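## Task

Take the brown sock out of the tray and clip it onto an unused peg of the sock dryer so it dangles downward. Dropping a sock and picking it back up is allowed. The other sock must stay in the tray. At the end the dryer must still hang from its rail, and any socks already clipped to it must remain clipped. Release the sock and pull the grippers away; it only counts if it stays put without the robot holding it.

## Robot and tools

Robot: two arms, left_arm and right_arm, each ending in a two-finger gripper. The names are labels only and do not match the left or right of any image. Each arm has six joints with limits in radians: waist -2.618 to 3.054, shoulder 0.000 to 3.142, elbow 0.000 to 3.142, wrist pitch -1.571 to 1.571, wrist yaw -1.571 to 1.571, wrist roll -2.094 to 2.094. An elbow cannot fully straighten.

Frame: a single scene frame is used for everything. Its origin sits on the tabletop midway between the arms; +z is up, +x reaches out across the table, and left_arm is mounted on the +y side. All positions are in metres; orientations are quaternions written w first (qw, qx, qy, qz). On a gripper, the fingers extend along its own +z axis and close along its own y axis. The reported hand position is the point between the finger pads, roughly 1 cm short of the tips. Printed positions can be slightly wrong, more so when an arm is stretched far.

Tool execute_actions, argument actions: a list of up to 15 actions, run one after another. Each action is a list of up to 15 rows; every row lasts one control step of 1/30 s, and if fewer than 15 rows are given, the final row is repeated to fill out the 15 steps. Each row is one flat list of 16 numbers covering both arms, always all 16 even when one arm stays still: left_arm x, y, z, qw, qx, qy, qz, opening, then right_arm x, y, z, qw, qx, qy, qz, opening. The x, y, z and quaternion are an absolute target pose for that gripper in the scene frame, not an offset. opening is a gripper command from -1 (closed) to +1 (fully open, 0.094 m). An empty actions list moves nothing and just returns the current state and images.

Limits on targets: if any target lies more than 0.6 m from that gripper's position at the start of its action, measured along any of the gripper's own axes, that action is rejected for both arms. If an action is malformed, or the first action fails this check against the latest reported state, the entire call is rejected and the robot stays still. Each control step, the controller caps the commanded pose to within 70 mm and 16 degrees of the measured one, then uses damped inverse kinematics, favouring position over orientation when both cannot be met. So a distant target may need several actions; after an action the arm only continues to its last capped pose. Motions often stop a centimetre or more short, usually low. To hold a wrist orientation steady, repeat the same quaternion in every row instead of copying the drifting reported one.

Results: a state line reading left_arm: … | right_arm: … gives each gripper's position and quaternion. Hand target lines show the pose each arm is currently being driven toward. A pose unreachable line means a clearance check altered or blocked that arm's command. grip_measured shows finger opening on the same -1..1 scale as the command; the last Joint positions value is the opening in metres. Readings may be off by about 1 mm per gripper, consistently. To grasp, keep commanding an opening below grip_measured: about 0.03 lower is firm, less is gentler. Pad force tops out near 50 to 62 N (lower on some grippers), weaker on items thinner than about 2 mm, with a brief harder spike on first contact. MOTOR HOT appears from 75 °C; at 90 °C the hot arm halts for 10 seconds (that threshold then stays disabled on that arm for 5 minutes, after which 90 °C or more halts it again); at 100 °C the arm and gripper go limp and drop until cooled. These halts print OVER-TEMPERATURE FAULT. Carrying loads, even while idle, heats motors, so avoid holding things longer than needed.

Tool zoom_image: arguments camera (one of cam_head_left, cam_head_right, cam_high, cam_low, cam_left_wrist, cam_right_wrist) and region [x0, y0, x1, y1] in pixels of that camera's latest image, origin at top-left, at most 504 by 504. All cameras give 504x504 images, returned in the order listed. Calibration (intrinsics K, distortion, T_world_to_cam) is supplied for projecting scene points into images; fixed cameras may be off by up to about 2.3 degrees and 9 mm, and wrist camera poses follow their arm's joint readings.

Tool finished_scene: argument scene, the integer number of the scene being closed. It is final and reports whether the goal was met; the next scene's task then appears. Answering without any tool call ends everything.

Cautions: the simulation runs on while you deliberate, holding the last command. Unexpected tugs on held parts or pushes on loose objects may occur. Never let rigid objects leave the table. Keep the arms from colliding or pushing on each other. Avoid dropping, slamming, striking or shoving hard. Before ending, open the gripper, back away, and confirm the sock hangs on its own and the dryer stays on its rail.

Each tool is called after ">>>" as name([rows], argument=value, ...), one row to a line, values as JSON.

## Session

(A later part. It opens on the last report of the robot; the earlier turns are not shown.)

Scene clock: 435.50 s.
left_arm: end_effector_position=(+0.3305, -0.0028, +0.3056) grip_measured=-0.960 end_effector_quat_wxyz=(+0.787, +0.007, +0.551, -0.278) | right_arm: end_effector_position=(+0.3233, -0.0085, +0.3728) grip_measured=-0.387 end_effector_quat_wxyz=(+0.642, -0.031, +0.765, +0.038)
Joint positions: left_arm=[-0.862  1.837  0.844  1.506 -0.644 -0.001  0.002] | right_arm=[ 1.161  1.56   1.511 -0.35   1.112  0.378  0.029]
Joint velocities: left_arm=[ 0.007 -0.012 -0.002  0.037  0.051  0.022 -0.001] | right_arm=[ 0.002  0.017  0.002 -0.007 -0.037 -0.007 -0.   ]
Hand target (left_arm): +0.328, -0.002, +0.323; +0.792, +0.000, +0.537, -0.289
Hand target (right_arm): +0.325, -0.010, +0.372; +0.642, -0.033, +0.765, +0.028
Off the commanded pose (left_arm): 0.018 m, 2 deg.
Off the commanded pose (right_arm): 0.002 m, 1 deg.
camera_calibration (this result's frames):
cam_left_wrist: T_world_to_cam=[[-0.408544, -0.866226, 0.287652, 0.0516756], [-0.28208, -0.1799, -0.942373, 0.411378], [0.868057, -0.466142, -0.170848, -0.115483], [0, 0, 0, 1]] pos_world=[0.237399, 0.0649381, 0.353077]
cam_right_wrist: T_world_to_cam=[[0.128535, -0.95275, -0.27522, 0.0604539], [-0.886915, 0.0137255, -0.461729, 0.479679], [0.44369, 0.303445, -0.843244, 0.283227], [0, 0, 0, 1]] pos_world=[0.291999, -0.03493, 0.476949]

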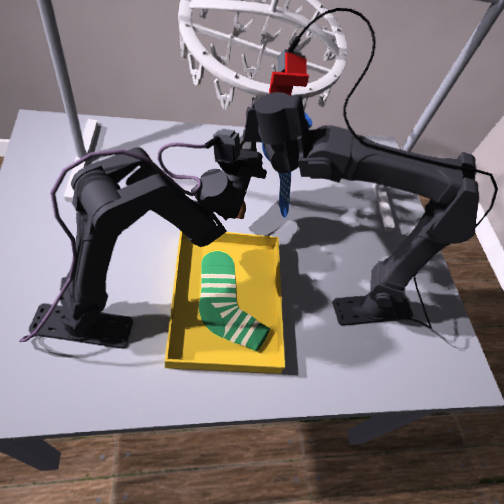

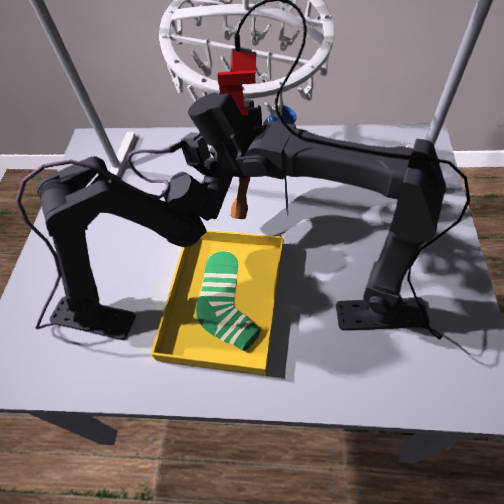

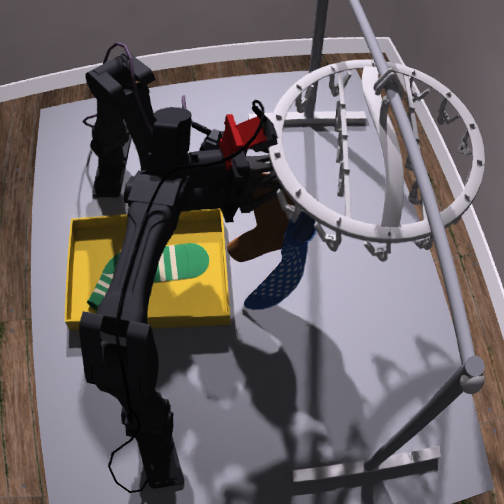

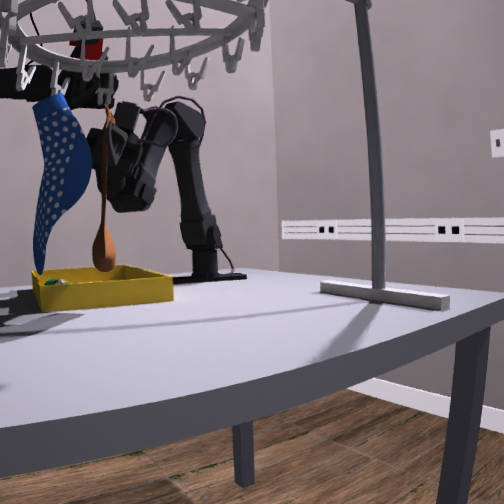

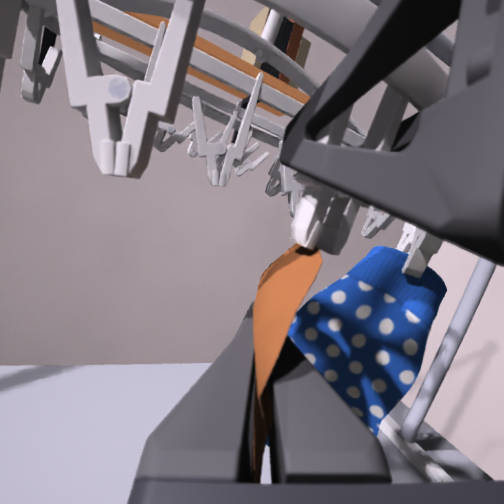

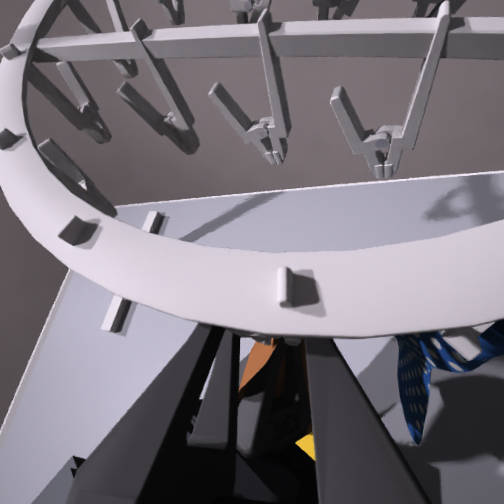

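>>> execute_actions([
  [[0.328,-0.004,0.325,0.792,0,0.537,-0.289,-1,0.325,-0.010,0.372,0.642,-0.033,0.765,0.028,-0.42],[0.327,-0.005,0.327,0.792,0,0.537,-0.289,-1,0.325,-0.010,0.372,0.642,-0.033,0.765,0.028,-0.42],[0.327,-0.006,0.329,0.792,0,0.537,-0.289,-1,0.325,-0.010,0.372,0.642,-0.033,0.765,0.028,-0.42],[0.326,-0.007,0.331,0.792,0,0.537,-0.289,-1,0.325,-0.010,0.372,0.642,-0.033,0.765,0.028,-0.42]],
])

>>> zoom_image(camera="cam_left_wrist", region=[230, 130, 400, 300])

>>> zoom_image(camera="cam_low", region=[70, 70, 150, 150])

Scene clock: 443.40 s.
left_arm: end_effector_position=(+0.3325, -0.0062, +0.3040) grip_measured=-0.960 end_effector_quat_wxyz=(+0.784, +0.012, +0.557, -0.273) | right_arm: end_effector_position=(+0.3233, -0.0085, +0.3728) grip_measured=-0.387 end_effector_quat_wxyz=(+0.642, -0.031, +0.765, +0.038)
Joint positions: left_arm=[-0.862  1.837  0.856  1.475 -0.645 -0.001  0.002] | right_arm=[ 1.161  1.56   1.511 -0.35   1.112  0.378  0.029]
Joint velocities: left_arm=[-0.017 -0.002 -0.007  0.051 -0.066  0.007 -0.001] | right_arm=[ 0.012 -0.017 -0.002 -0.007 -0.022 -0.037 -0.   ]
Hand target (left_arm): +0.326, -0.006, +0.331; +0.792, -0.000, +0.537, -0.289
Hand target (right_arm): +0.325, -0.010, +0.372; +0.642, -0.033, +0.765, +0.028
Off the commanded pose (left_arm): 0.028 m, 3 deg.
Off the commanded pose (right_arm): 0.002 m, 1 deg.
camera_calibration (this result's frames):
cam_left_wrist: T_world_to_cam=[[-0.405148, -0.871338, 0.276811, 0.052172], [-0.291367, -0.163928, -0.942461, 0.413023], [0.86658, -0.46249, -0.187463, -0.113508], [0, 0, 0, 1]] pos_world=[0.239842, 0.0606694, 0.353538]
cam_right_wrist: T_world_to_cam=[[0.128535, -0.95275, -0.27522, 0.0604539], [-0.886915, 0.0137255, -0.461729, 0.479679], [0.44369, 0.303445, -0.843244, 0.283227], [0, 0, 0, 1]] pos_world=[0.291999, -0.03493, 0.476949]

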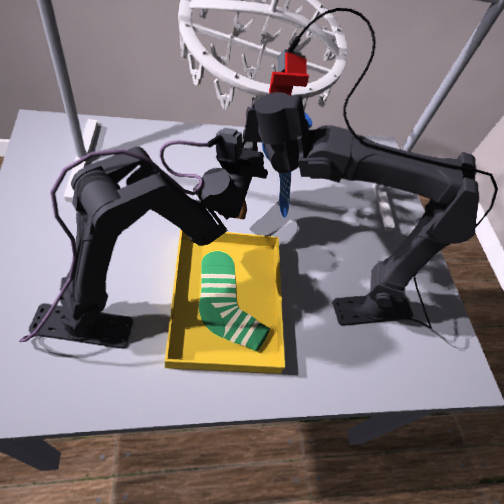

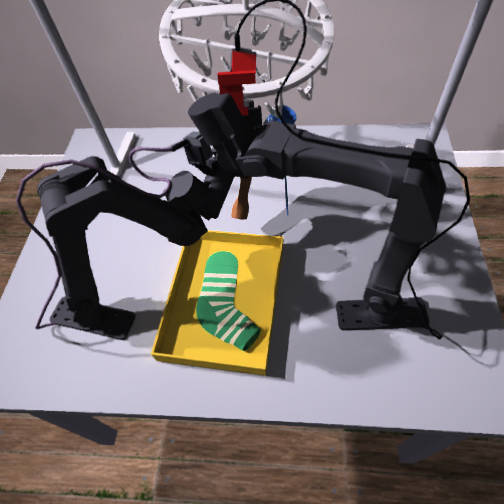

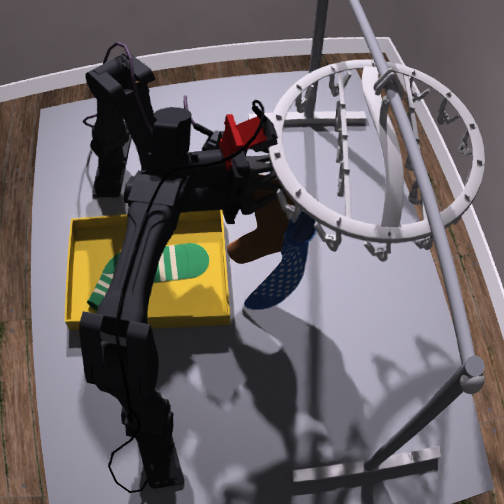

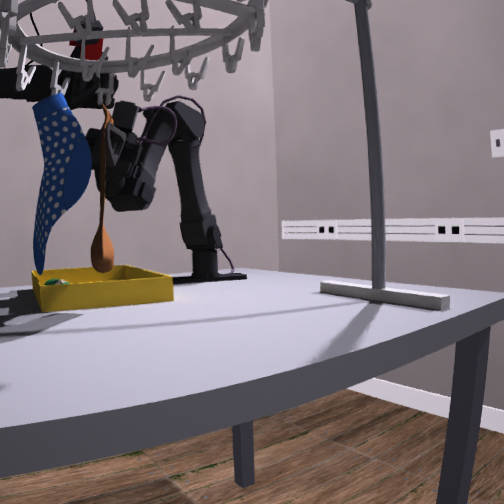

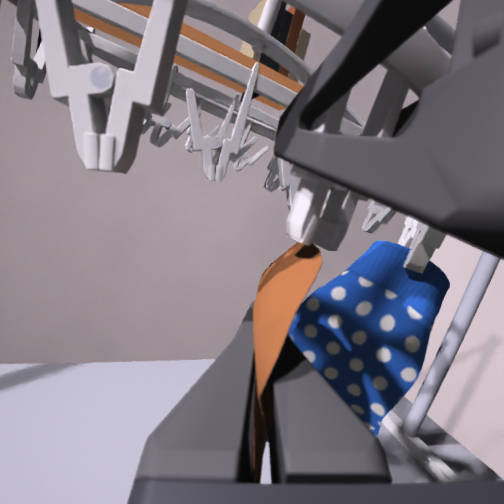

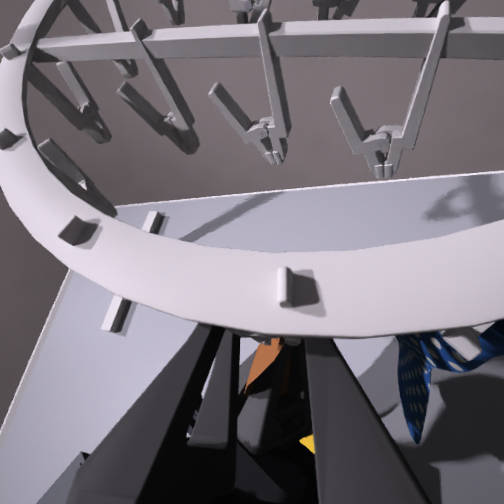

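Region (230, 130, 400, 300) of cam_left_wrist's 504x504 image, scaled by 2.965, with more detail than that image has.

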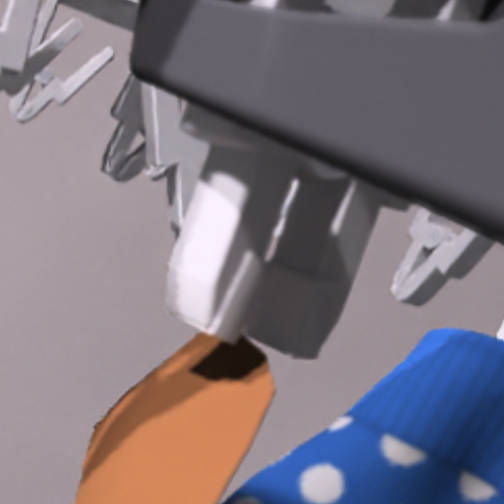

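Region (70, 70, 150, 150) of cam_low's 504x504 image, scaled by 6.300, with more detail than that image has.

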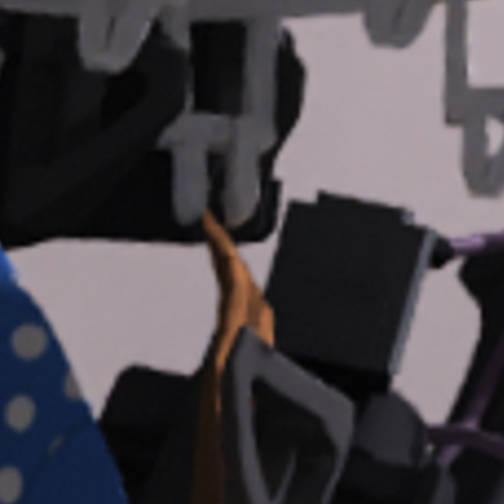

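>>> execute_actions([
  [[0.325,-0.007,0.332,0.792,0,0.537,-0.289,-1,0.325,-0.010,0.372,0.642,-0.033,0.765,0.028,-0.42],[0.324,-0.007,0.333,0.792,0,0.537,-0.289,-1,0.325,-0.010,0.372,0.642,-0.033,0.765,0.028,-0.42],[0.322,-0.007,0.334,0.792,0,0.537,-0.289,-1,0.325,-0.010,0.372,0.642,-0.033,0.765,0.028,-0.42]],
])

>>> zoom_image(camera="cam_left_wrist", region=[230, 130, 400, 300])

>>> zoom_image(camera="cam_low", region=[70, 70, 150, 150])

Scene clock: 450.00 s.
left_arm: end_effector_position=(+0.3265, -0.0071, +0.3110) grip_measured=-0.960 end_effector_quat_wxyz=(+0.784, +0.011, +0.555, -0.277) | right_arm: end_effector_position=(+0.3233, -0.0085, +0.3728) grip_measured=-0.387 end_effector_quat_wxyz=(+0.642, -0.031, +0.765, +0.038)
Joint positions: left_arm=[-0.877  1.816  0.856  1.466 -0.653  0.004  0.002] | right_arm=[ 1.161  1.56   1.511 -0.35   1.112  0.378  0.029]
Joint velocities: left_arm=[ 0.007 -0.007 -0.012 -0.022  0.007 -0.022 -0.   ] | right_arm=[ 0.002  0.007  0.002  0.022  0.007  0.007 -0.001]
Hand target (left_arm): +0.322, -0.006, +0.333; +0.792, -0.000, +0.537, -0.289
Hand target (right_arm): +0.325, -0.010, +0.372; +0.642, -0.033, +0.765, +0.028
Off the commanded pose (left_arm): 0.023 m, 3 deg.
Off the commanded pose (right_arm): 0.002 m, 1 deg.
camera_calibration (this result's frames):
cam_left_wrist: T_world_to_cam=[[-0.411456, -0.866635, 0.282219, 0.0474221], [-0.288982, -0.169621, -0.942188, 0.41678], [0.864403, -0.469225, -0.180651, -0.108855], [0, 0, 0, 1]] pos_world=[0.234049, 0.0607147, 0.359637]
cam_right_wrist: T_world_to_cam=[[0.128535, -0.95275, -0.27522, 0.0604539], [-0.886915, 0.0137255, -0.461729, 0.479679], [0.44369, 0.303445, -0.843244, 0.283227], [0, 0, 0, 1]] pos_world=[0.291999, -0.03493, 0.476949]

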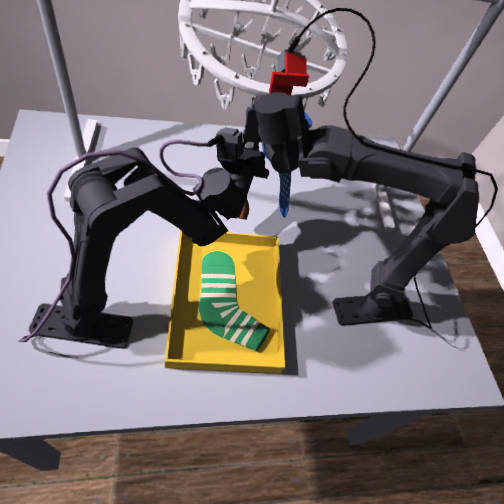

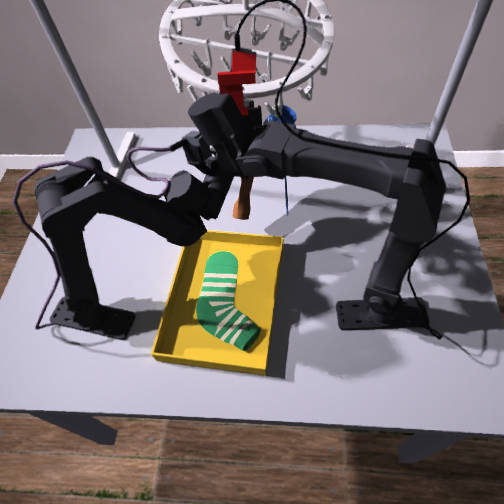

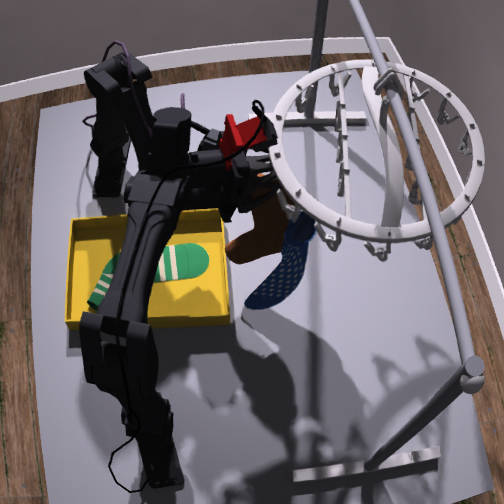

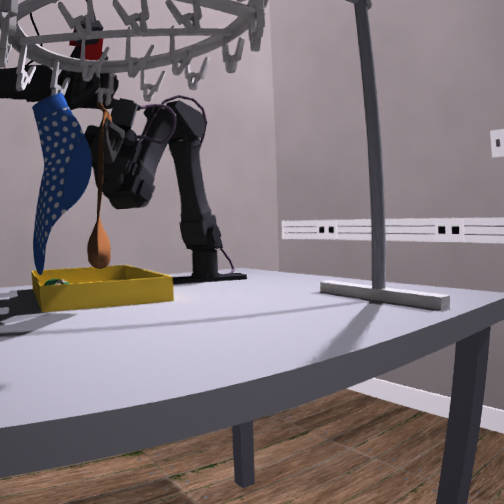

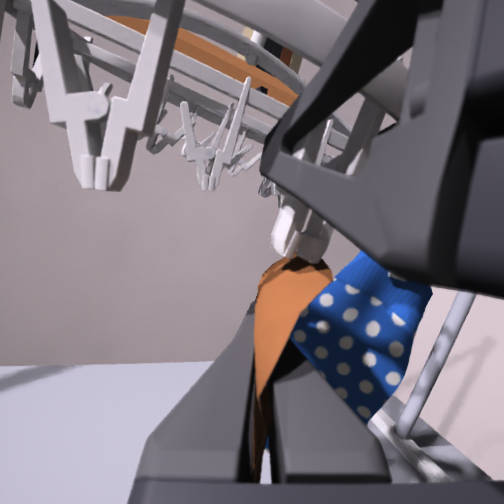

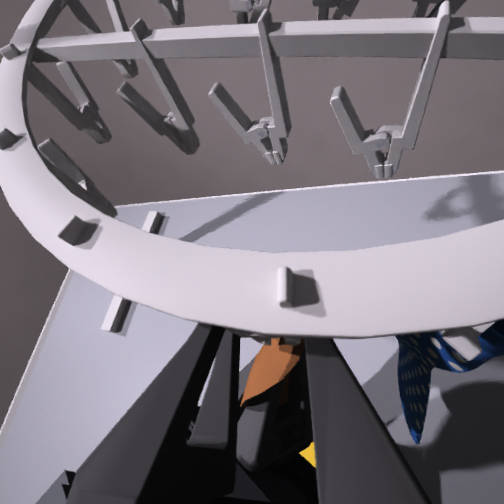

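Region (230, 130, 400, 300) of cam_left_wrist's 504x504 image, scaled by 2.965, with more detail than that image has.

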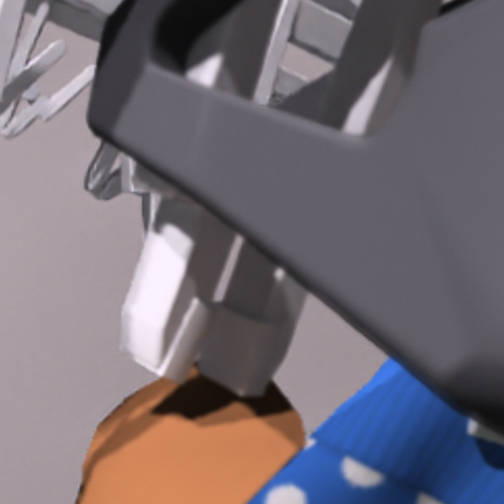

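Region (70, 70, 150, 150) of cam_low's 504x504 image, scaled by 6.300, with more detail than that image has.

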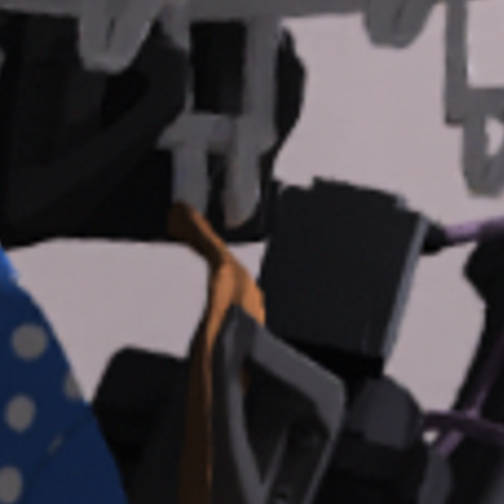

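>>> execute_actions([
  [[0.322,-0.006,0.330,0.782,-0.016,0.537,-0.312,-1,0.325,-0.010,0.372,0.642,-0.033,0.765,0.028,-0.42],[0.322,-0.005,0.328,0.774,-0.031,0.536,-0.335,-1,0.325,-0.010,0.372,0.642,-0.033,0.765,0.028,-0.42],[0.322,-0.004,0.326,0.764,-0.047,0.535,-0.357,-1,0.325,-0.010,0.372,0.642,-0.033,0.765,0.028,-0.42],[0.322,-0.004,0.326,0.755,-0.060,0.534,-0.376,-1,0.325,-0.010,0.372,0.642,-0.033,0.765,0.028,-0.42]],
])

>>> zoom_image(camera="cam_left_wrist", region=[230, 130, 400, 300])

>>> zoom_image(camera="cam_low", region=[70, 70, 150, 150])

Scene clock: 461.77 s.
left_arm: end_effector_position=(+0.3258, -0.0056, +0.3138) grip_measured=-0.960 end_effector_quat_wxyz=(+0.754, -0.049, +0.548, -0.359) | right_arm: end_effector_position=(+0.3233, -0.0085, +0.3728) grip_measured=-0.387 end_effector_quat_wxyz=(+0.642, -0.031, +0.765, +0.038)
Joint positions: left_arm=[-0.877  1.816  0.856  1.481 -0.653 -0.198  0.002] | right_arm=[ 1.161  1.56   1.511 -0.35   1.112  0.378  0.029]
Joint velocities: left_arm=[-0.017  0.007 -0.022 -0.007 -0.007 -0.081 -0.001] | right_arm=[ 0.002 -0.027 -0.017 -0.022 -0.022  0.007 -0.   ]
Hand target (left_arm): +0.322, -0.004, +0.326; +0.755, -0.060, +0.534, -0.376
Hand target (right_arm): +0.325, -0.010, +0.372; +0.642, -0.033, +0.765, +0.028
Off the commanded pose (left_arm): 0.013 m, 3 deg.
Off the commanded pose (right_arm): 0.002 m, 1 deg.
camera_calibration (this result's frames):
cam_left_wrist: T_world_to_cam=[[-0.453599, -0.762749, 0.460936, 0.00590082], [-0.361007, -0.315613, -0.877532, 0.421816], [0.814814, -0.564448, -0.132196, -0.106629], [0, 0, 0, 1]] pos_world=[0.241838, 0.0774448, 0.353341]
cam_right_wrist: T_world_to_cam=[[0.128535, -0.95275, -0.27522, 0.0604539], [-0.886915, 0.0137255, -0.461729, 0.479679], [0.44369, 0.303445, -0.843244, 0.283227], [0, 0, 0, 1]] pos_world=[0.291999, -0.03493, 0.476949]

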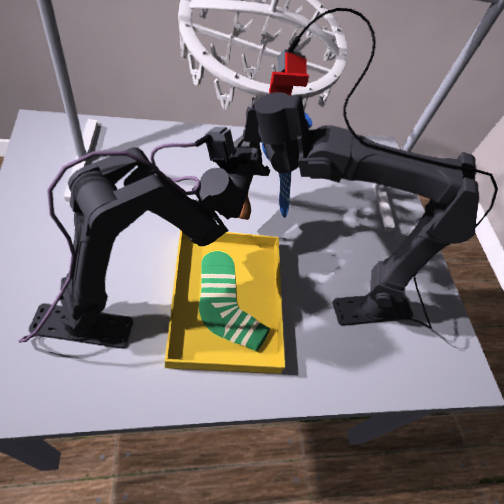

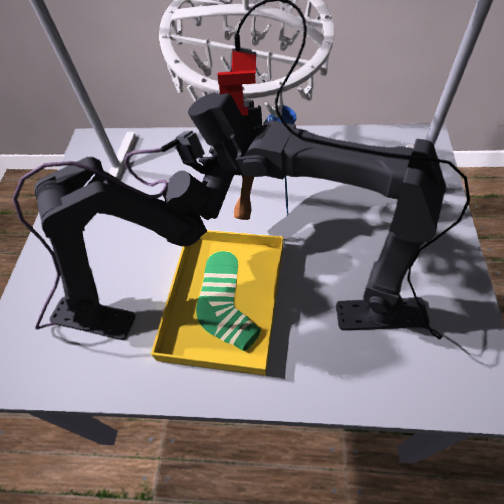

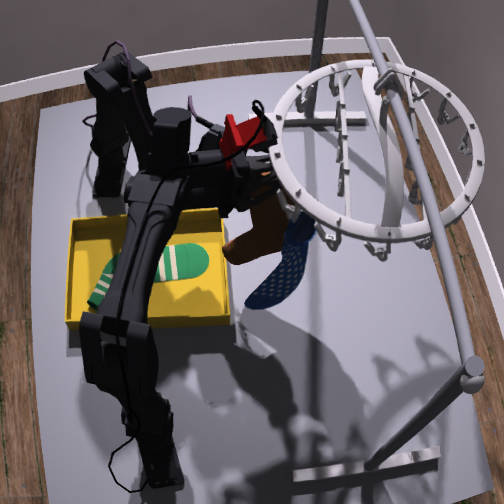

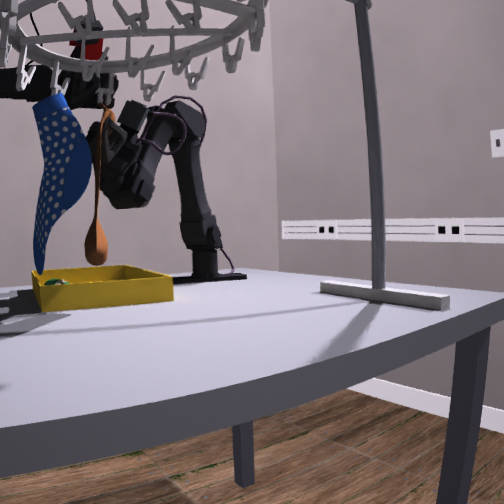

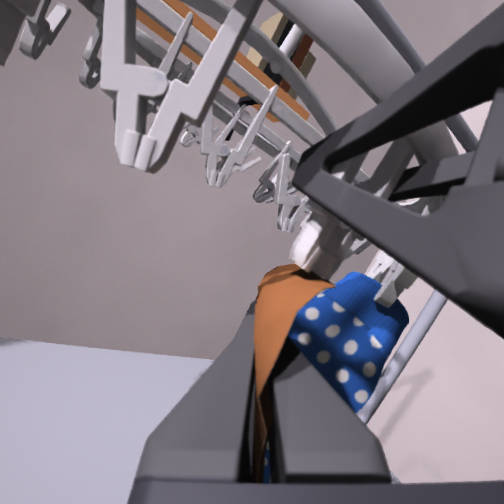

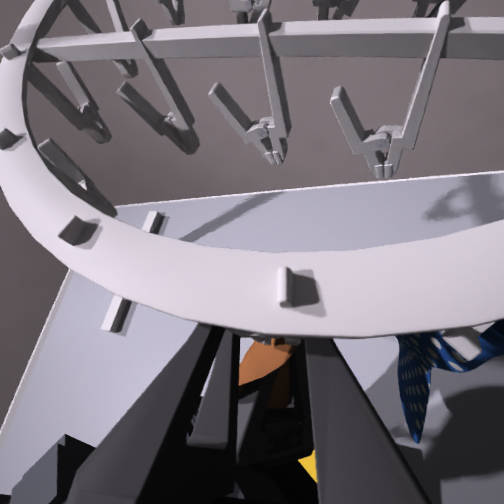

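Region (230, 130, 400, 300) of cam_left_wrist's 504x504 image, scaled by 2.965, with more detail than that image has.

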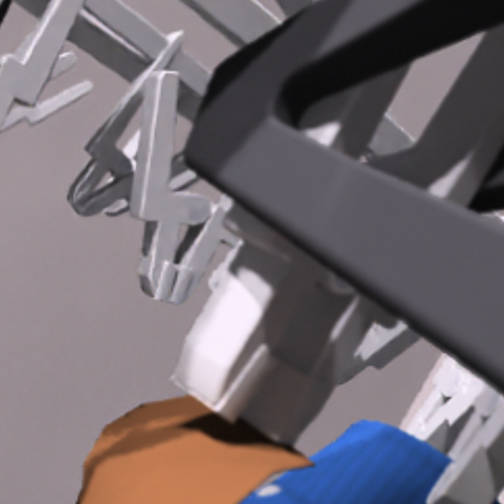

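Region (70, 70, 150, 150) of cam_low's 504x504 image, scaled by 6.300, with more detail than that image has.

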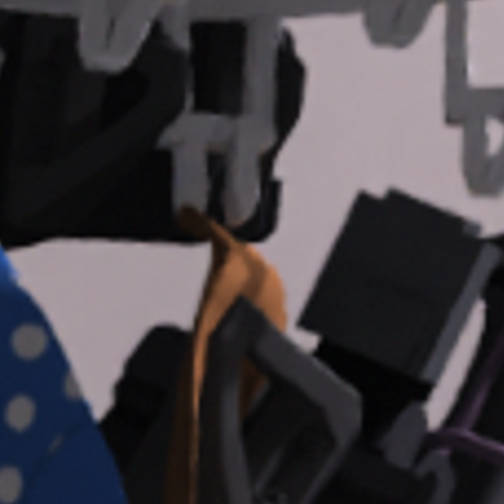

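>>> execute_actions([
  [[0.323,-0.004,0.320,0.755,-0.060,0.534,-0.376,-1,0.325,-0.010,0.372,0.642,-0.033,0.765,0.028,-0.42],[0.324,-0.004,0.314,0.755,-0.060,0.534,-0.376,-1,0.325,-0.010,0.372,0.642,-0.033,0.765,0.028,-0.42],[0.325,-0.005,0.308,0.755,-0.060,0.534,-0.376,-1,0.325,-0.010,0.372,0.642,-0.033,0.765,0.028,-0.42],[0.325,-0.006,0.302,0.755,-0.060,0.534,-0.376,-1,0.325,-0.010,0.372,0.642,-0.033,0.765,0.028,-0.42],[0.325,-0.006,0.298,0.752,-0.055,0.543,-0.370,-1,0.325,-0.010,0.372,0.642,-0.033,0.765,0.028,-0.42]],
])

>>> zoom_image(camera="cam_left_wrist", region=[230, 130, 400, 300])

>>> zoom_image(camera="cam_low", region=[70, 70, 150, 150])

Scene clock: 475.63 s.
left_arm: end_effector_position=(+0.3275, -0.0086, +0.2913) grip_measured=-0.960 end_effector_quat_wxyz=(+0.749, -0.050, +0.553, -0.361) | right_arm: end_effector_position=(+0.3233, -0.0085, +0.3728) grip_measured=-0.387 end_effector_quat_wxyz=(+0.642, -0.031, +0.765, +0.038)
Joint positions: left_arm=[-0.877  1.878  0.837  1.545 -0.653 -0.217  0.002] | right_arm=[ 1.161  1.56   1.511 -0.35   1.112  0.378  0.029]
Joint velocities: left_arm=[ 0.007 -0.002 -0.007  0.095 -0.051  0.022 -0.   ] | right_arm=[ 0.007  0.002 -0.007 -0.037  0.022  0.022 -0.   ]
Hand target (left_arm): +0.325, -0.006, +0.298; +0.752, -0.055, +0.543, -0.370
Hand target (right_arm): +0.325, -0.010, +0.372; +0.642, -0.033, +0.765, +0.028
Off the commanded pose (left_arm): 0.008 m, 2 deg.
Off the commanded pose (right_arm): 0.002 m, 1 deg.
camera_calibration (this result's frames):
cam_left_wrist: T_world_to_cam=[[-0.452615, -0.758762, 0.468424, 0.0122262], [-0.375822, -0.314056, -0.871852, 0.404922], [0.808639, -0.570657, -0.143013, -0.107522], [0, 0, 0, 1]] pos_world=[0.244659, 0.075087, 0.331928]
cam_right_wrist: T_world_to_cam=[[0.128535, -0.95275, -0.27522, 0.0604539], [-0.886915, 0.0137255, -0.461729, 0.479679], [0.44369, 0.303445, -0.843244, 0.283227], [0, 0, 0, 1]] pos_world=[0.291999, -0.03493, 0.476949]

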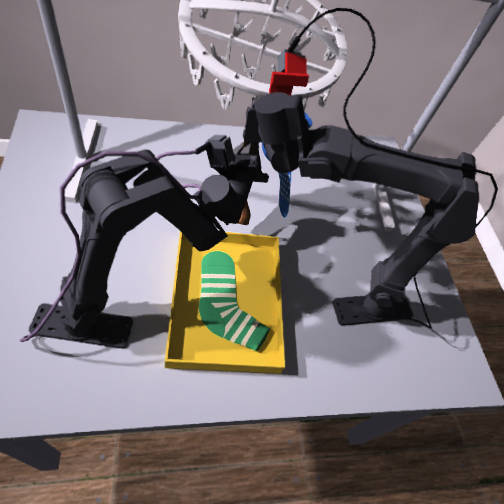

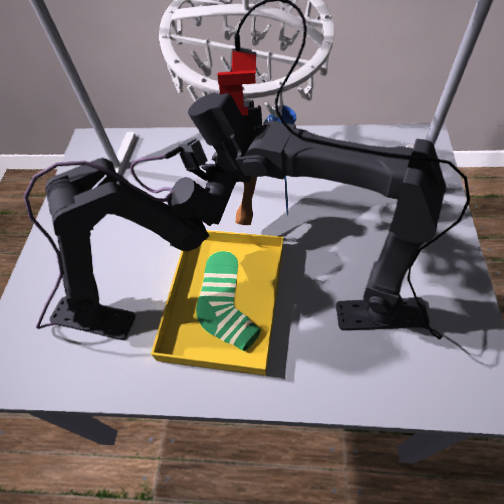

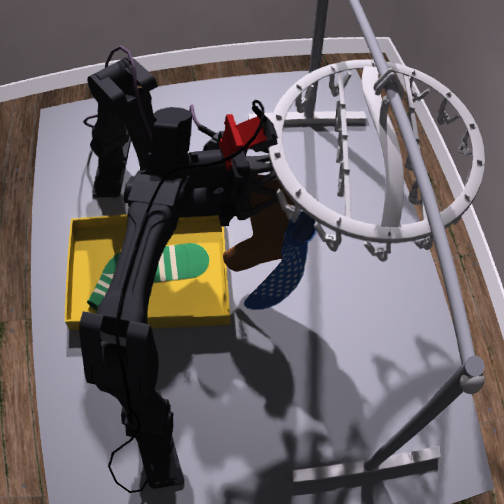

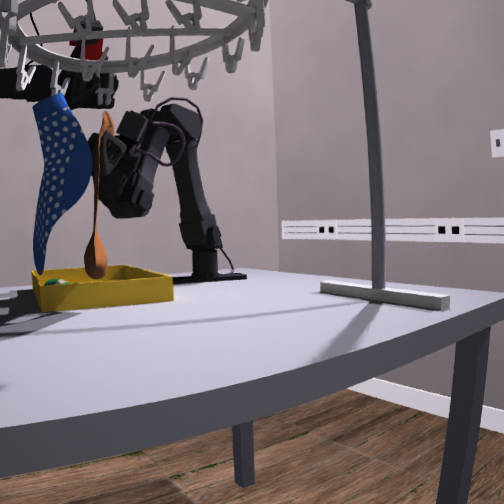

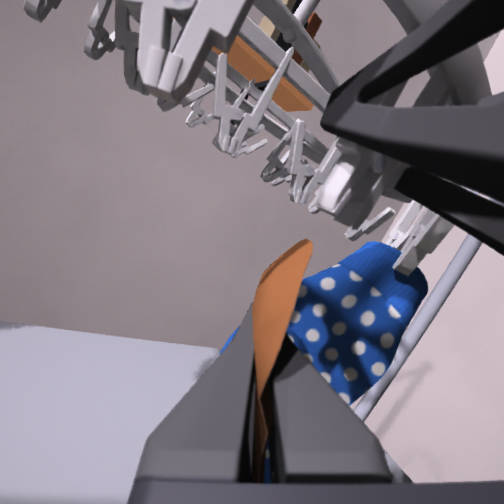

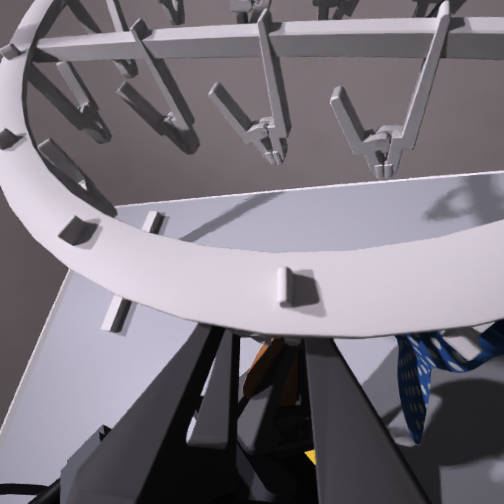

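Region (230, 130, 400, 300) of cam_left_wrist's 504x504 image, scaled by 2.965, with more detail than that image has.

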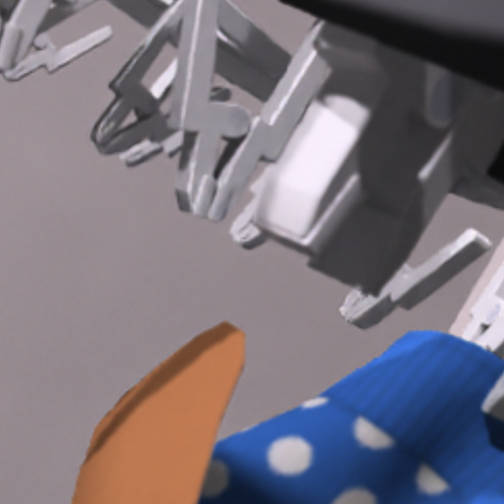

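Region (70, 70, 150, 150) of cam_low's 504x504 image, scaled by 6.300, with more detail than that image has.

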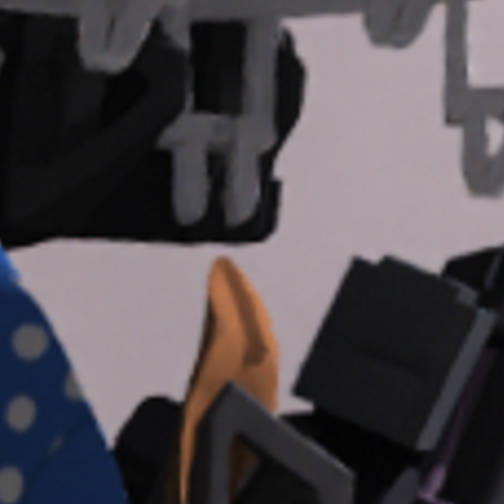

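>>> execute_actions([
  [[0.323,-0.008,0.299,0.752,-0.055,0.543,-0.370,-1,0.325,-0.010,0.372,0.642,-0.033,0.765,0.028,-0.42],[0.321,-0.009,0.301,0.752,-0.055,0.543,-0.370,-1,0.325,-0.010,0.372,0.642,-0.033,0.765,0.028,-0.42],[0.319,-0.010,0.304,0.752,-0.055,0.543,-0.370,-1,0.325,-0.010,0.372,0.642,-0.033,0.765,0.028,-0.42],[0.319,-0.010,0.308,0.752,-0.055,0.543,-0.370,-1,0.325,-0.010,0.372,0.642,-0.033,0.765,0.028,-0.42],[0.319,-0.010,0.312,0.752,-0.055,0.543,-0.370,-1,0.325,-0.010,0.372,0.642,-0.033,0.765,0.028,-0.42],[0.319,-0.010,0.316,0.752,-0.055,0.543,-0.370,-1,0.325,-0.010,0.372,0.642,-0.033,0.765,0.028,-0.42]],
])

>>> zoom_image(camera="cam_left_wrist", region=[230, 130, 400, 300])

>>> zoom_image(camera="cam_low", region=[70, 70, 150, 150])

Scene clock: 500.87 s.
left_arm: end_effector_position=(+0.3229, -0.0088, +0.2983) grip_measured=-0.960 end_effector_quat_wxyz=(+0.747, -0.051, +0.555, -0.362) | right_arm: end_effector_position=(+0.3233, -0.0085, +0.3728) grip_measured=-0.387 end_effector_quat_wxyz=(+0.642, -0.031, +0.765, +0.038)
Joint positions: left_arm=[-0.89   1.847  0.837  1.513 -0.666 -0.216  0.002] | right_arm=[ 1.161  1.56   1.511 -0.35   1.112  0.378  0.029]
Joint velocities: left_arm=[ 0.002  0.012 -0.012 -0.022  0.051 -0.007  0.001] | right_arm=[-0.017  0.007  0.007 -0.007 -0.066 -0.007 -0.   ]
Hand target (left_arm): +0.319, -0.009, +0.316; +0.752, -0.055, +0.543, -0.370
Hand target (right_arm): +0.325, -0.010, +0.372; +0.642, -0.033, +0.765, +0.028
Off the commanded pose (left_arm): 0.018 m, 2 deg.
Off the commanded pose (right_arm): 0.002 m, 1 deg.
camera_calibration (this result's frames):
cam_left_wrist: T_world_to_cam=[[-0.451301, -0.757308, 0.47203, 0.00529068], [-0.381256, -0.314624, -0.869284, 0.410262], [0.806828, -0.572273, -0.146738, -0.101288], [0, 0, 0, 1]] pos_world=[0.240525, 0.0751205, 0.339274]
cam_right_wrist: T_world_to_cam=[[0.128535, -0.95275, -0.27522, 0.0604539], [-0.886915, 0.0137255, -0.461729, 0.479679], [0.44369, 0.303445, -0.843244, 0.283227], [0, 0, 0, 1]] pos_world=[0.291999, -0.03493, 0.476949]

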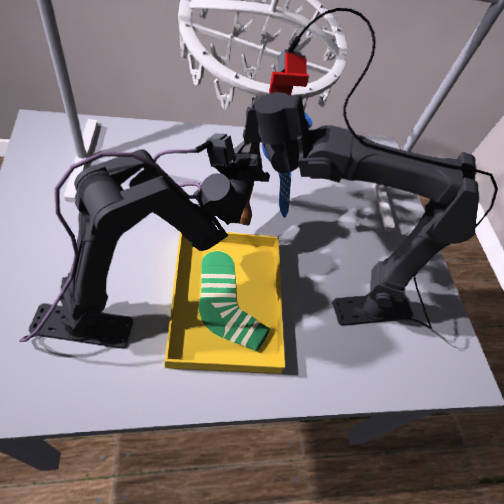

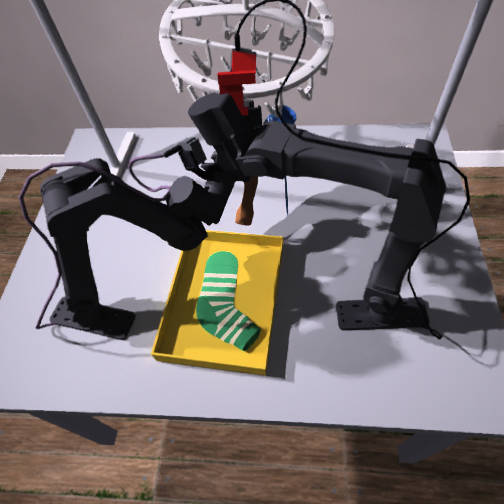

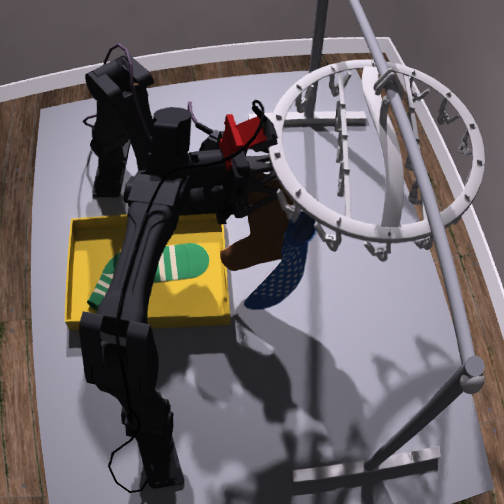

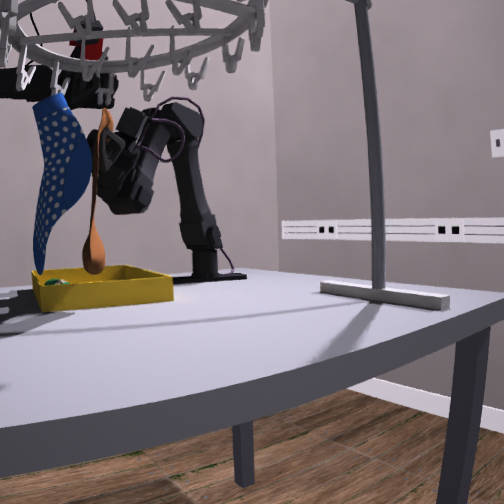

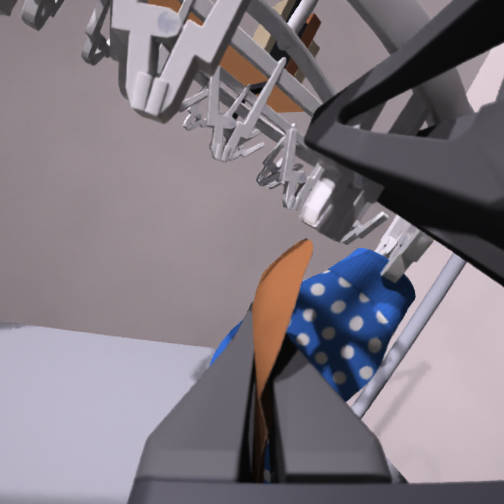

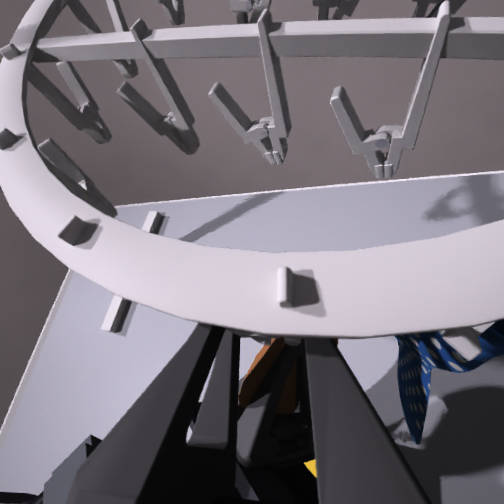

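Region (230, 130, 400, 300) of cam_left_wrist's 504x504 image, scaled by 2.965, with more detail than that image has.

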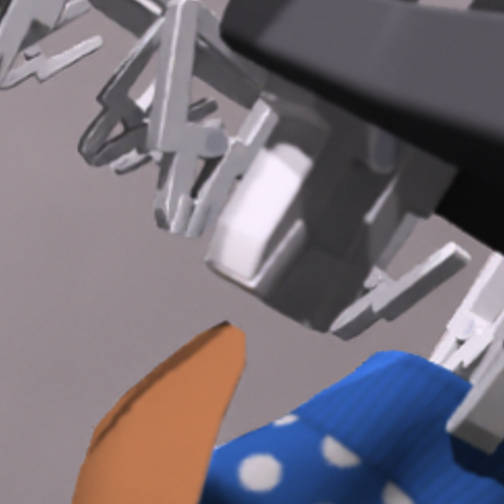

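Region (70, 70, 150, 150) of cam_low's 504x504 image, scaled by 6.300, with more detail than that image has.

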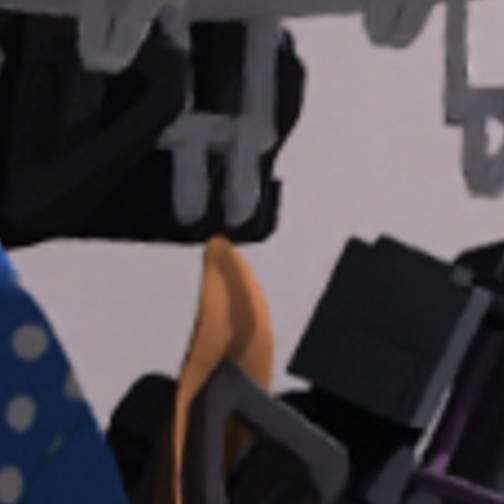

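>>> execute_actions([
  [[0.319,-0.010,0.322,0.753,-0.057,0.540,-0.372,-1,0.325,-0.010,0.372,0.642,-0.033,0.765,0.028,-0.42],[0.319,-0.010,0.328,0.755,-0.060,0.534,-0.376,-1,0.325,-0.010,0.372,0.642,-0.033,0.765,0.028,-0.42],[0.319,-0.010,0.331,0.755,-0.060,0.534,-0.376,-1,0.325,-0.010,0.372,0.642,-0.033,0.765,0.028,-0.42]],
])

>>> zoom_image(camera="cam_left_wrist", region=[230, 130, 400, 300])

>>> zoom_image(camera="cam_low", region=[70, 70, 150, 150])

Scene clock: 506.57 s.
left_arm: end_effector_position=(+0.3231, -0.0088, +0.3096) grip_measured=-0.960 end_effector_quat_wxyz=(+0.749, -0.055, +0.550, -0.365) | right_arm: end_effector_position=(+0.3233, -0.0085, +0.3728) grip_measured=-0.387 end_effector_quat_wxyz=(+0.642, -0.031, +0.765, +0.038)
Joint positions: left_arm=[-0.89   1.827  0.856  1.488 -0.667 -0.215  0.002] | right_arm=[ 1.161  1.56   1.511 -0.35   1.112  0.378  0.029]
Joint velocities: left_arm=[-0.022 -0.007 -0.012 -0.007 -0.037  0.066  0.001] | right_arm=[-0.017 -0.002 -0.007 -0.051  0.022 -0.081 -0.001]
Hand target (left_arm): +0.319, -0.009, +0.331; +0.755, -0.060, +0.534, -0.376
Hand target (right_arm): +0.325, -0.010, +0.372; +0.642, -0.033, +0.765, +0.028
Off the commanded pose (left_arm): 0.022 m, 2 deg.
Off the commanded pose (right_arm): 0.002 m, 1 deg.
camera_calibration (this result's frames):
cam_left_wrist: T_world_to_cam=[[-0.453235, -0.752649, 0.477596, -0.00102976], [-0.374773, -0.325235, -0.868198, 0.417652], [0.808779, -0.572488, -0.134665, -0.10414], [0, 0, 0, 1]] pos_world=[0.240285, 0.0754408, 0.349072]
cam_right_wrist: T_world_to_cam=[[0.128535, -0.95275, -0.27522, 0.0604539], [-0.886915, 0.0137255, -0.461729, 0.479679], [0.44369, 0.303445, -0.843244, 0.283227], [0, 0, 0, 1]] pos_world=[0.291999, -0.03493, 0.476949]

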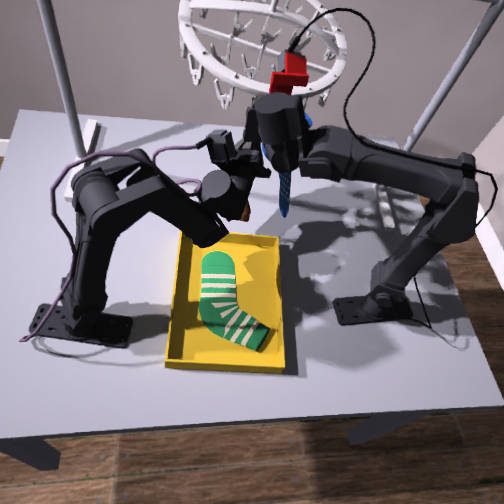

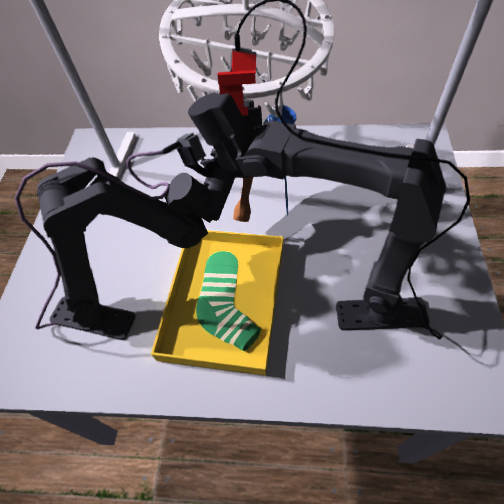

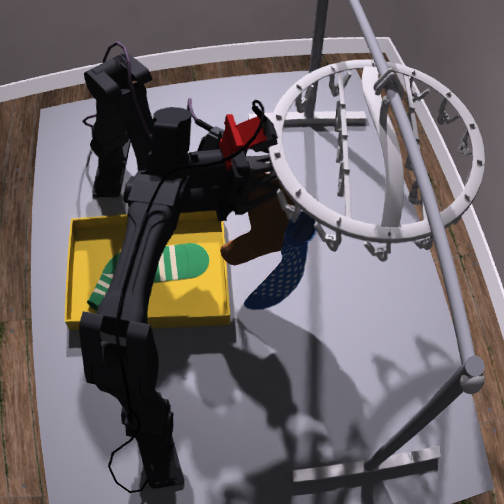

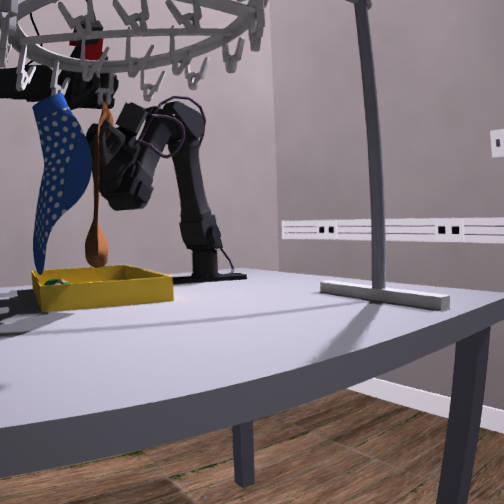

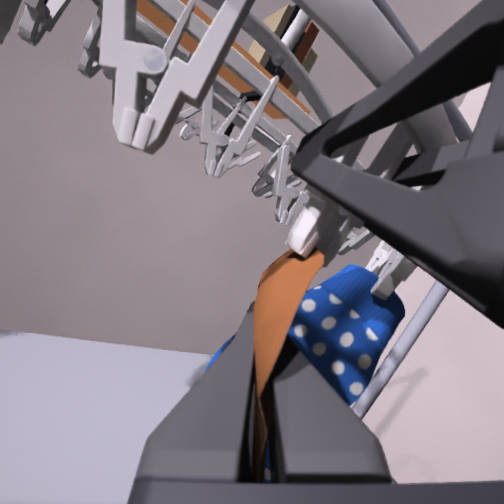

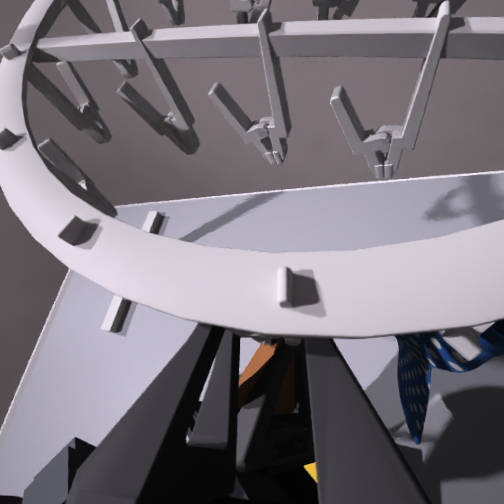

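Region (230, 130, 400, 300) of cam_left_wrist's 504x504 image, scaled by 2.965, with more detail than that image has.

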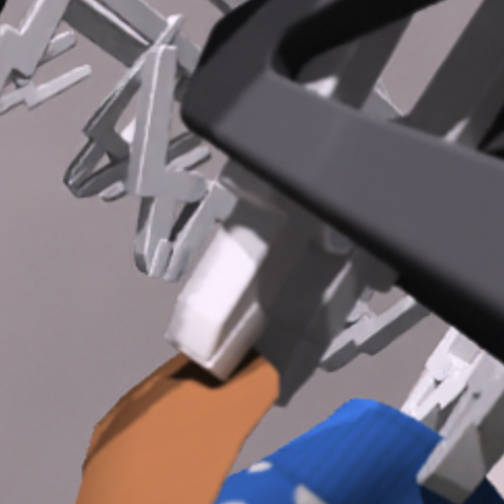

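Region (70, 70, 150, 150) of cam_low's 504x504 image, scaled by 6.300, with more detail than that image has.

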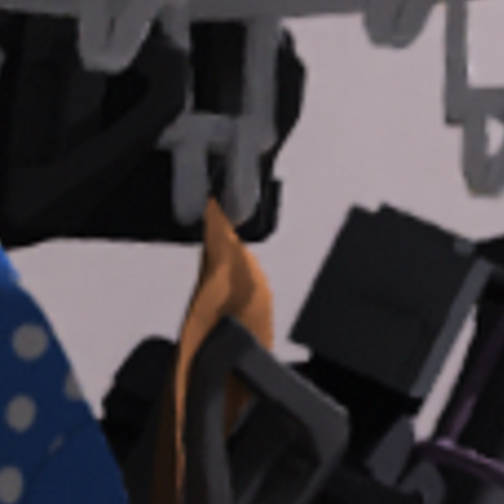

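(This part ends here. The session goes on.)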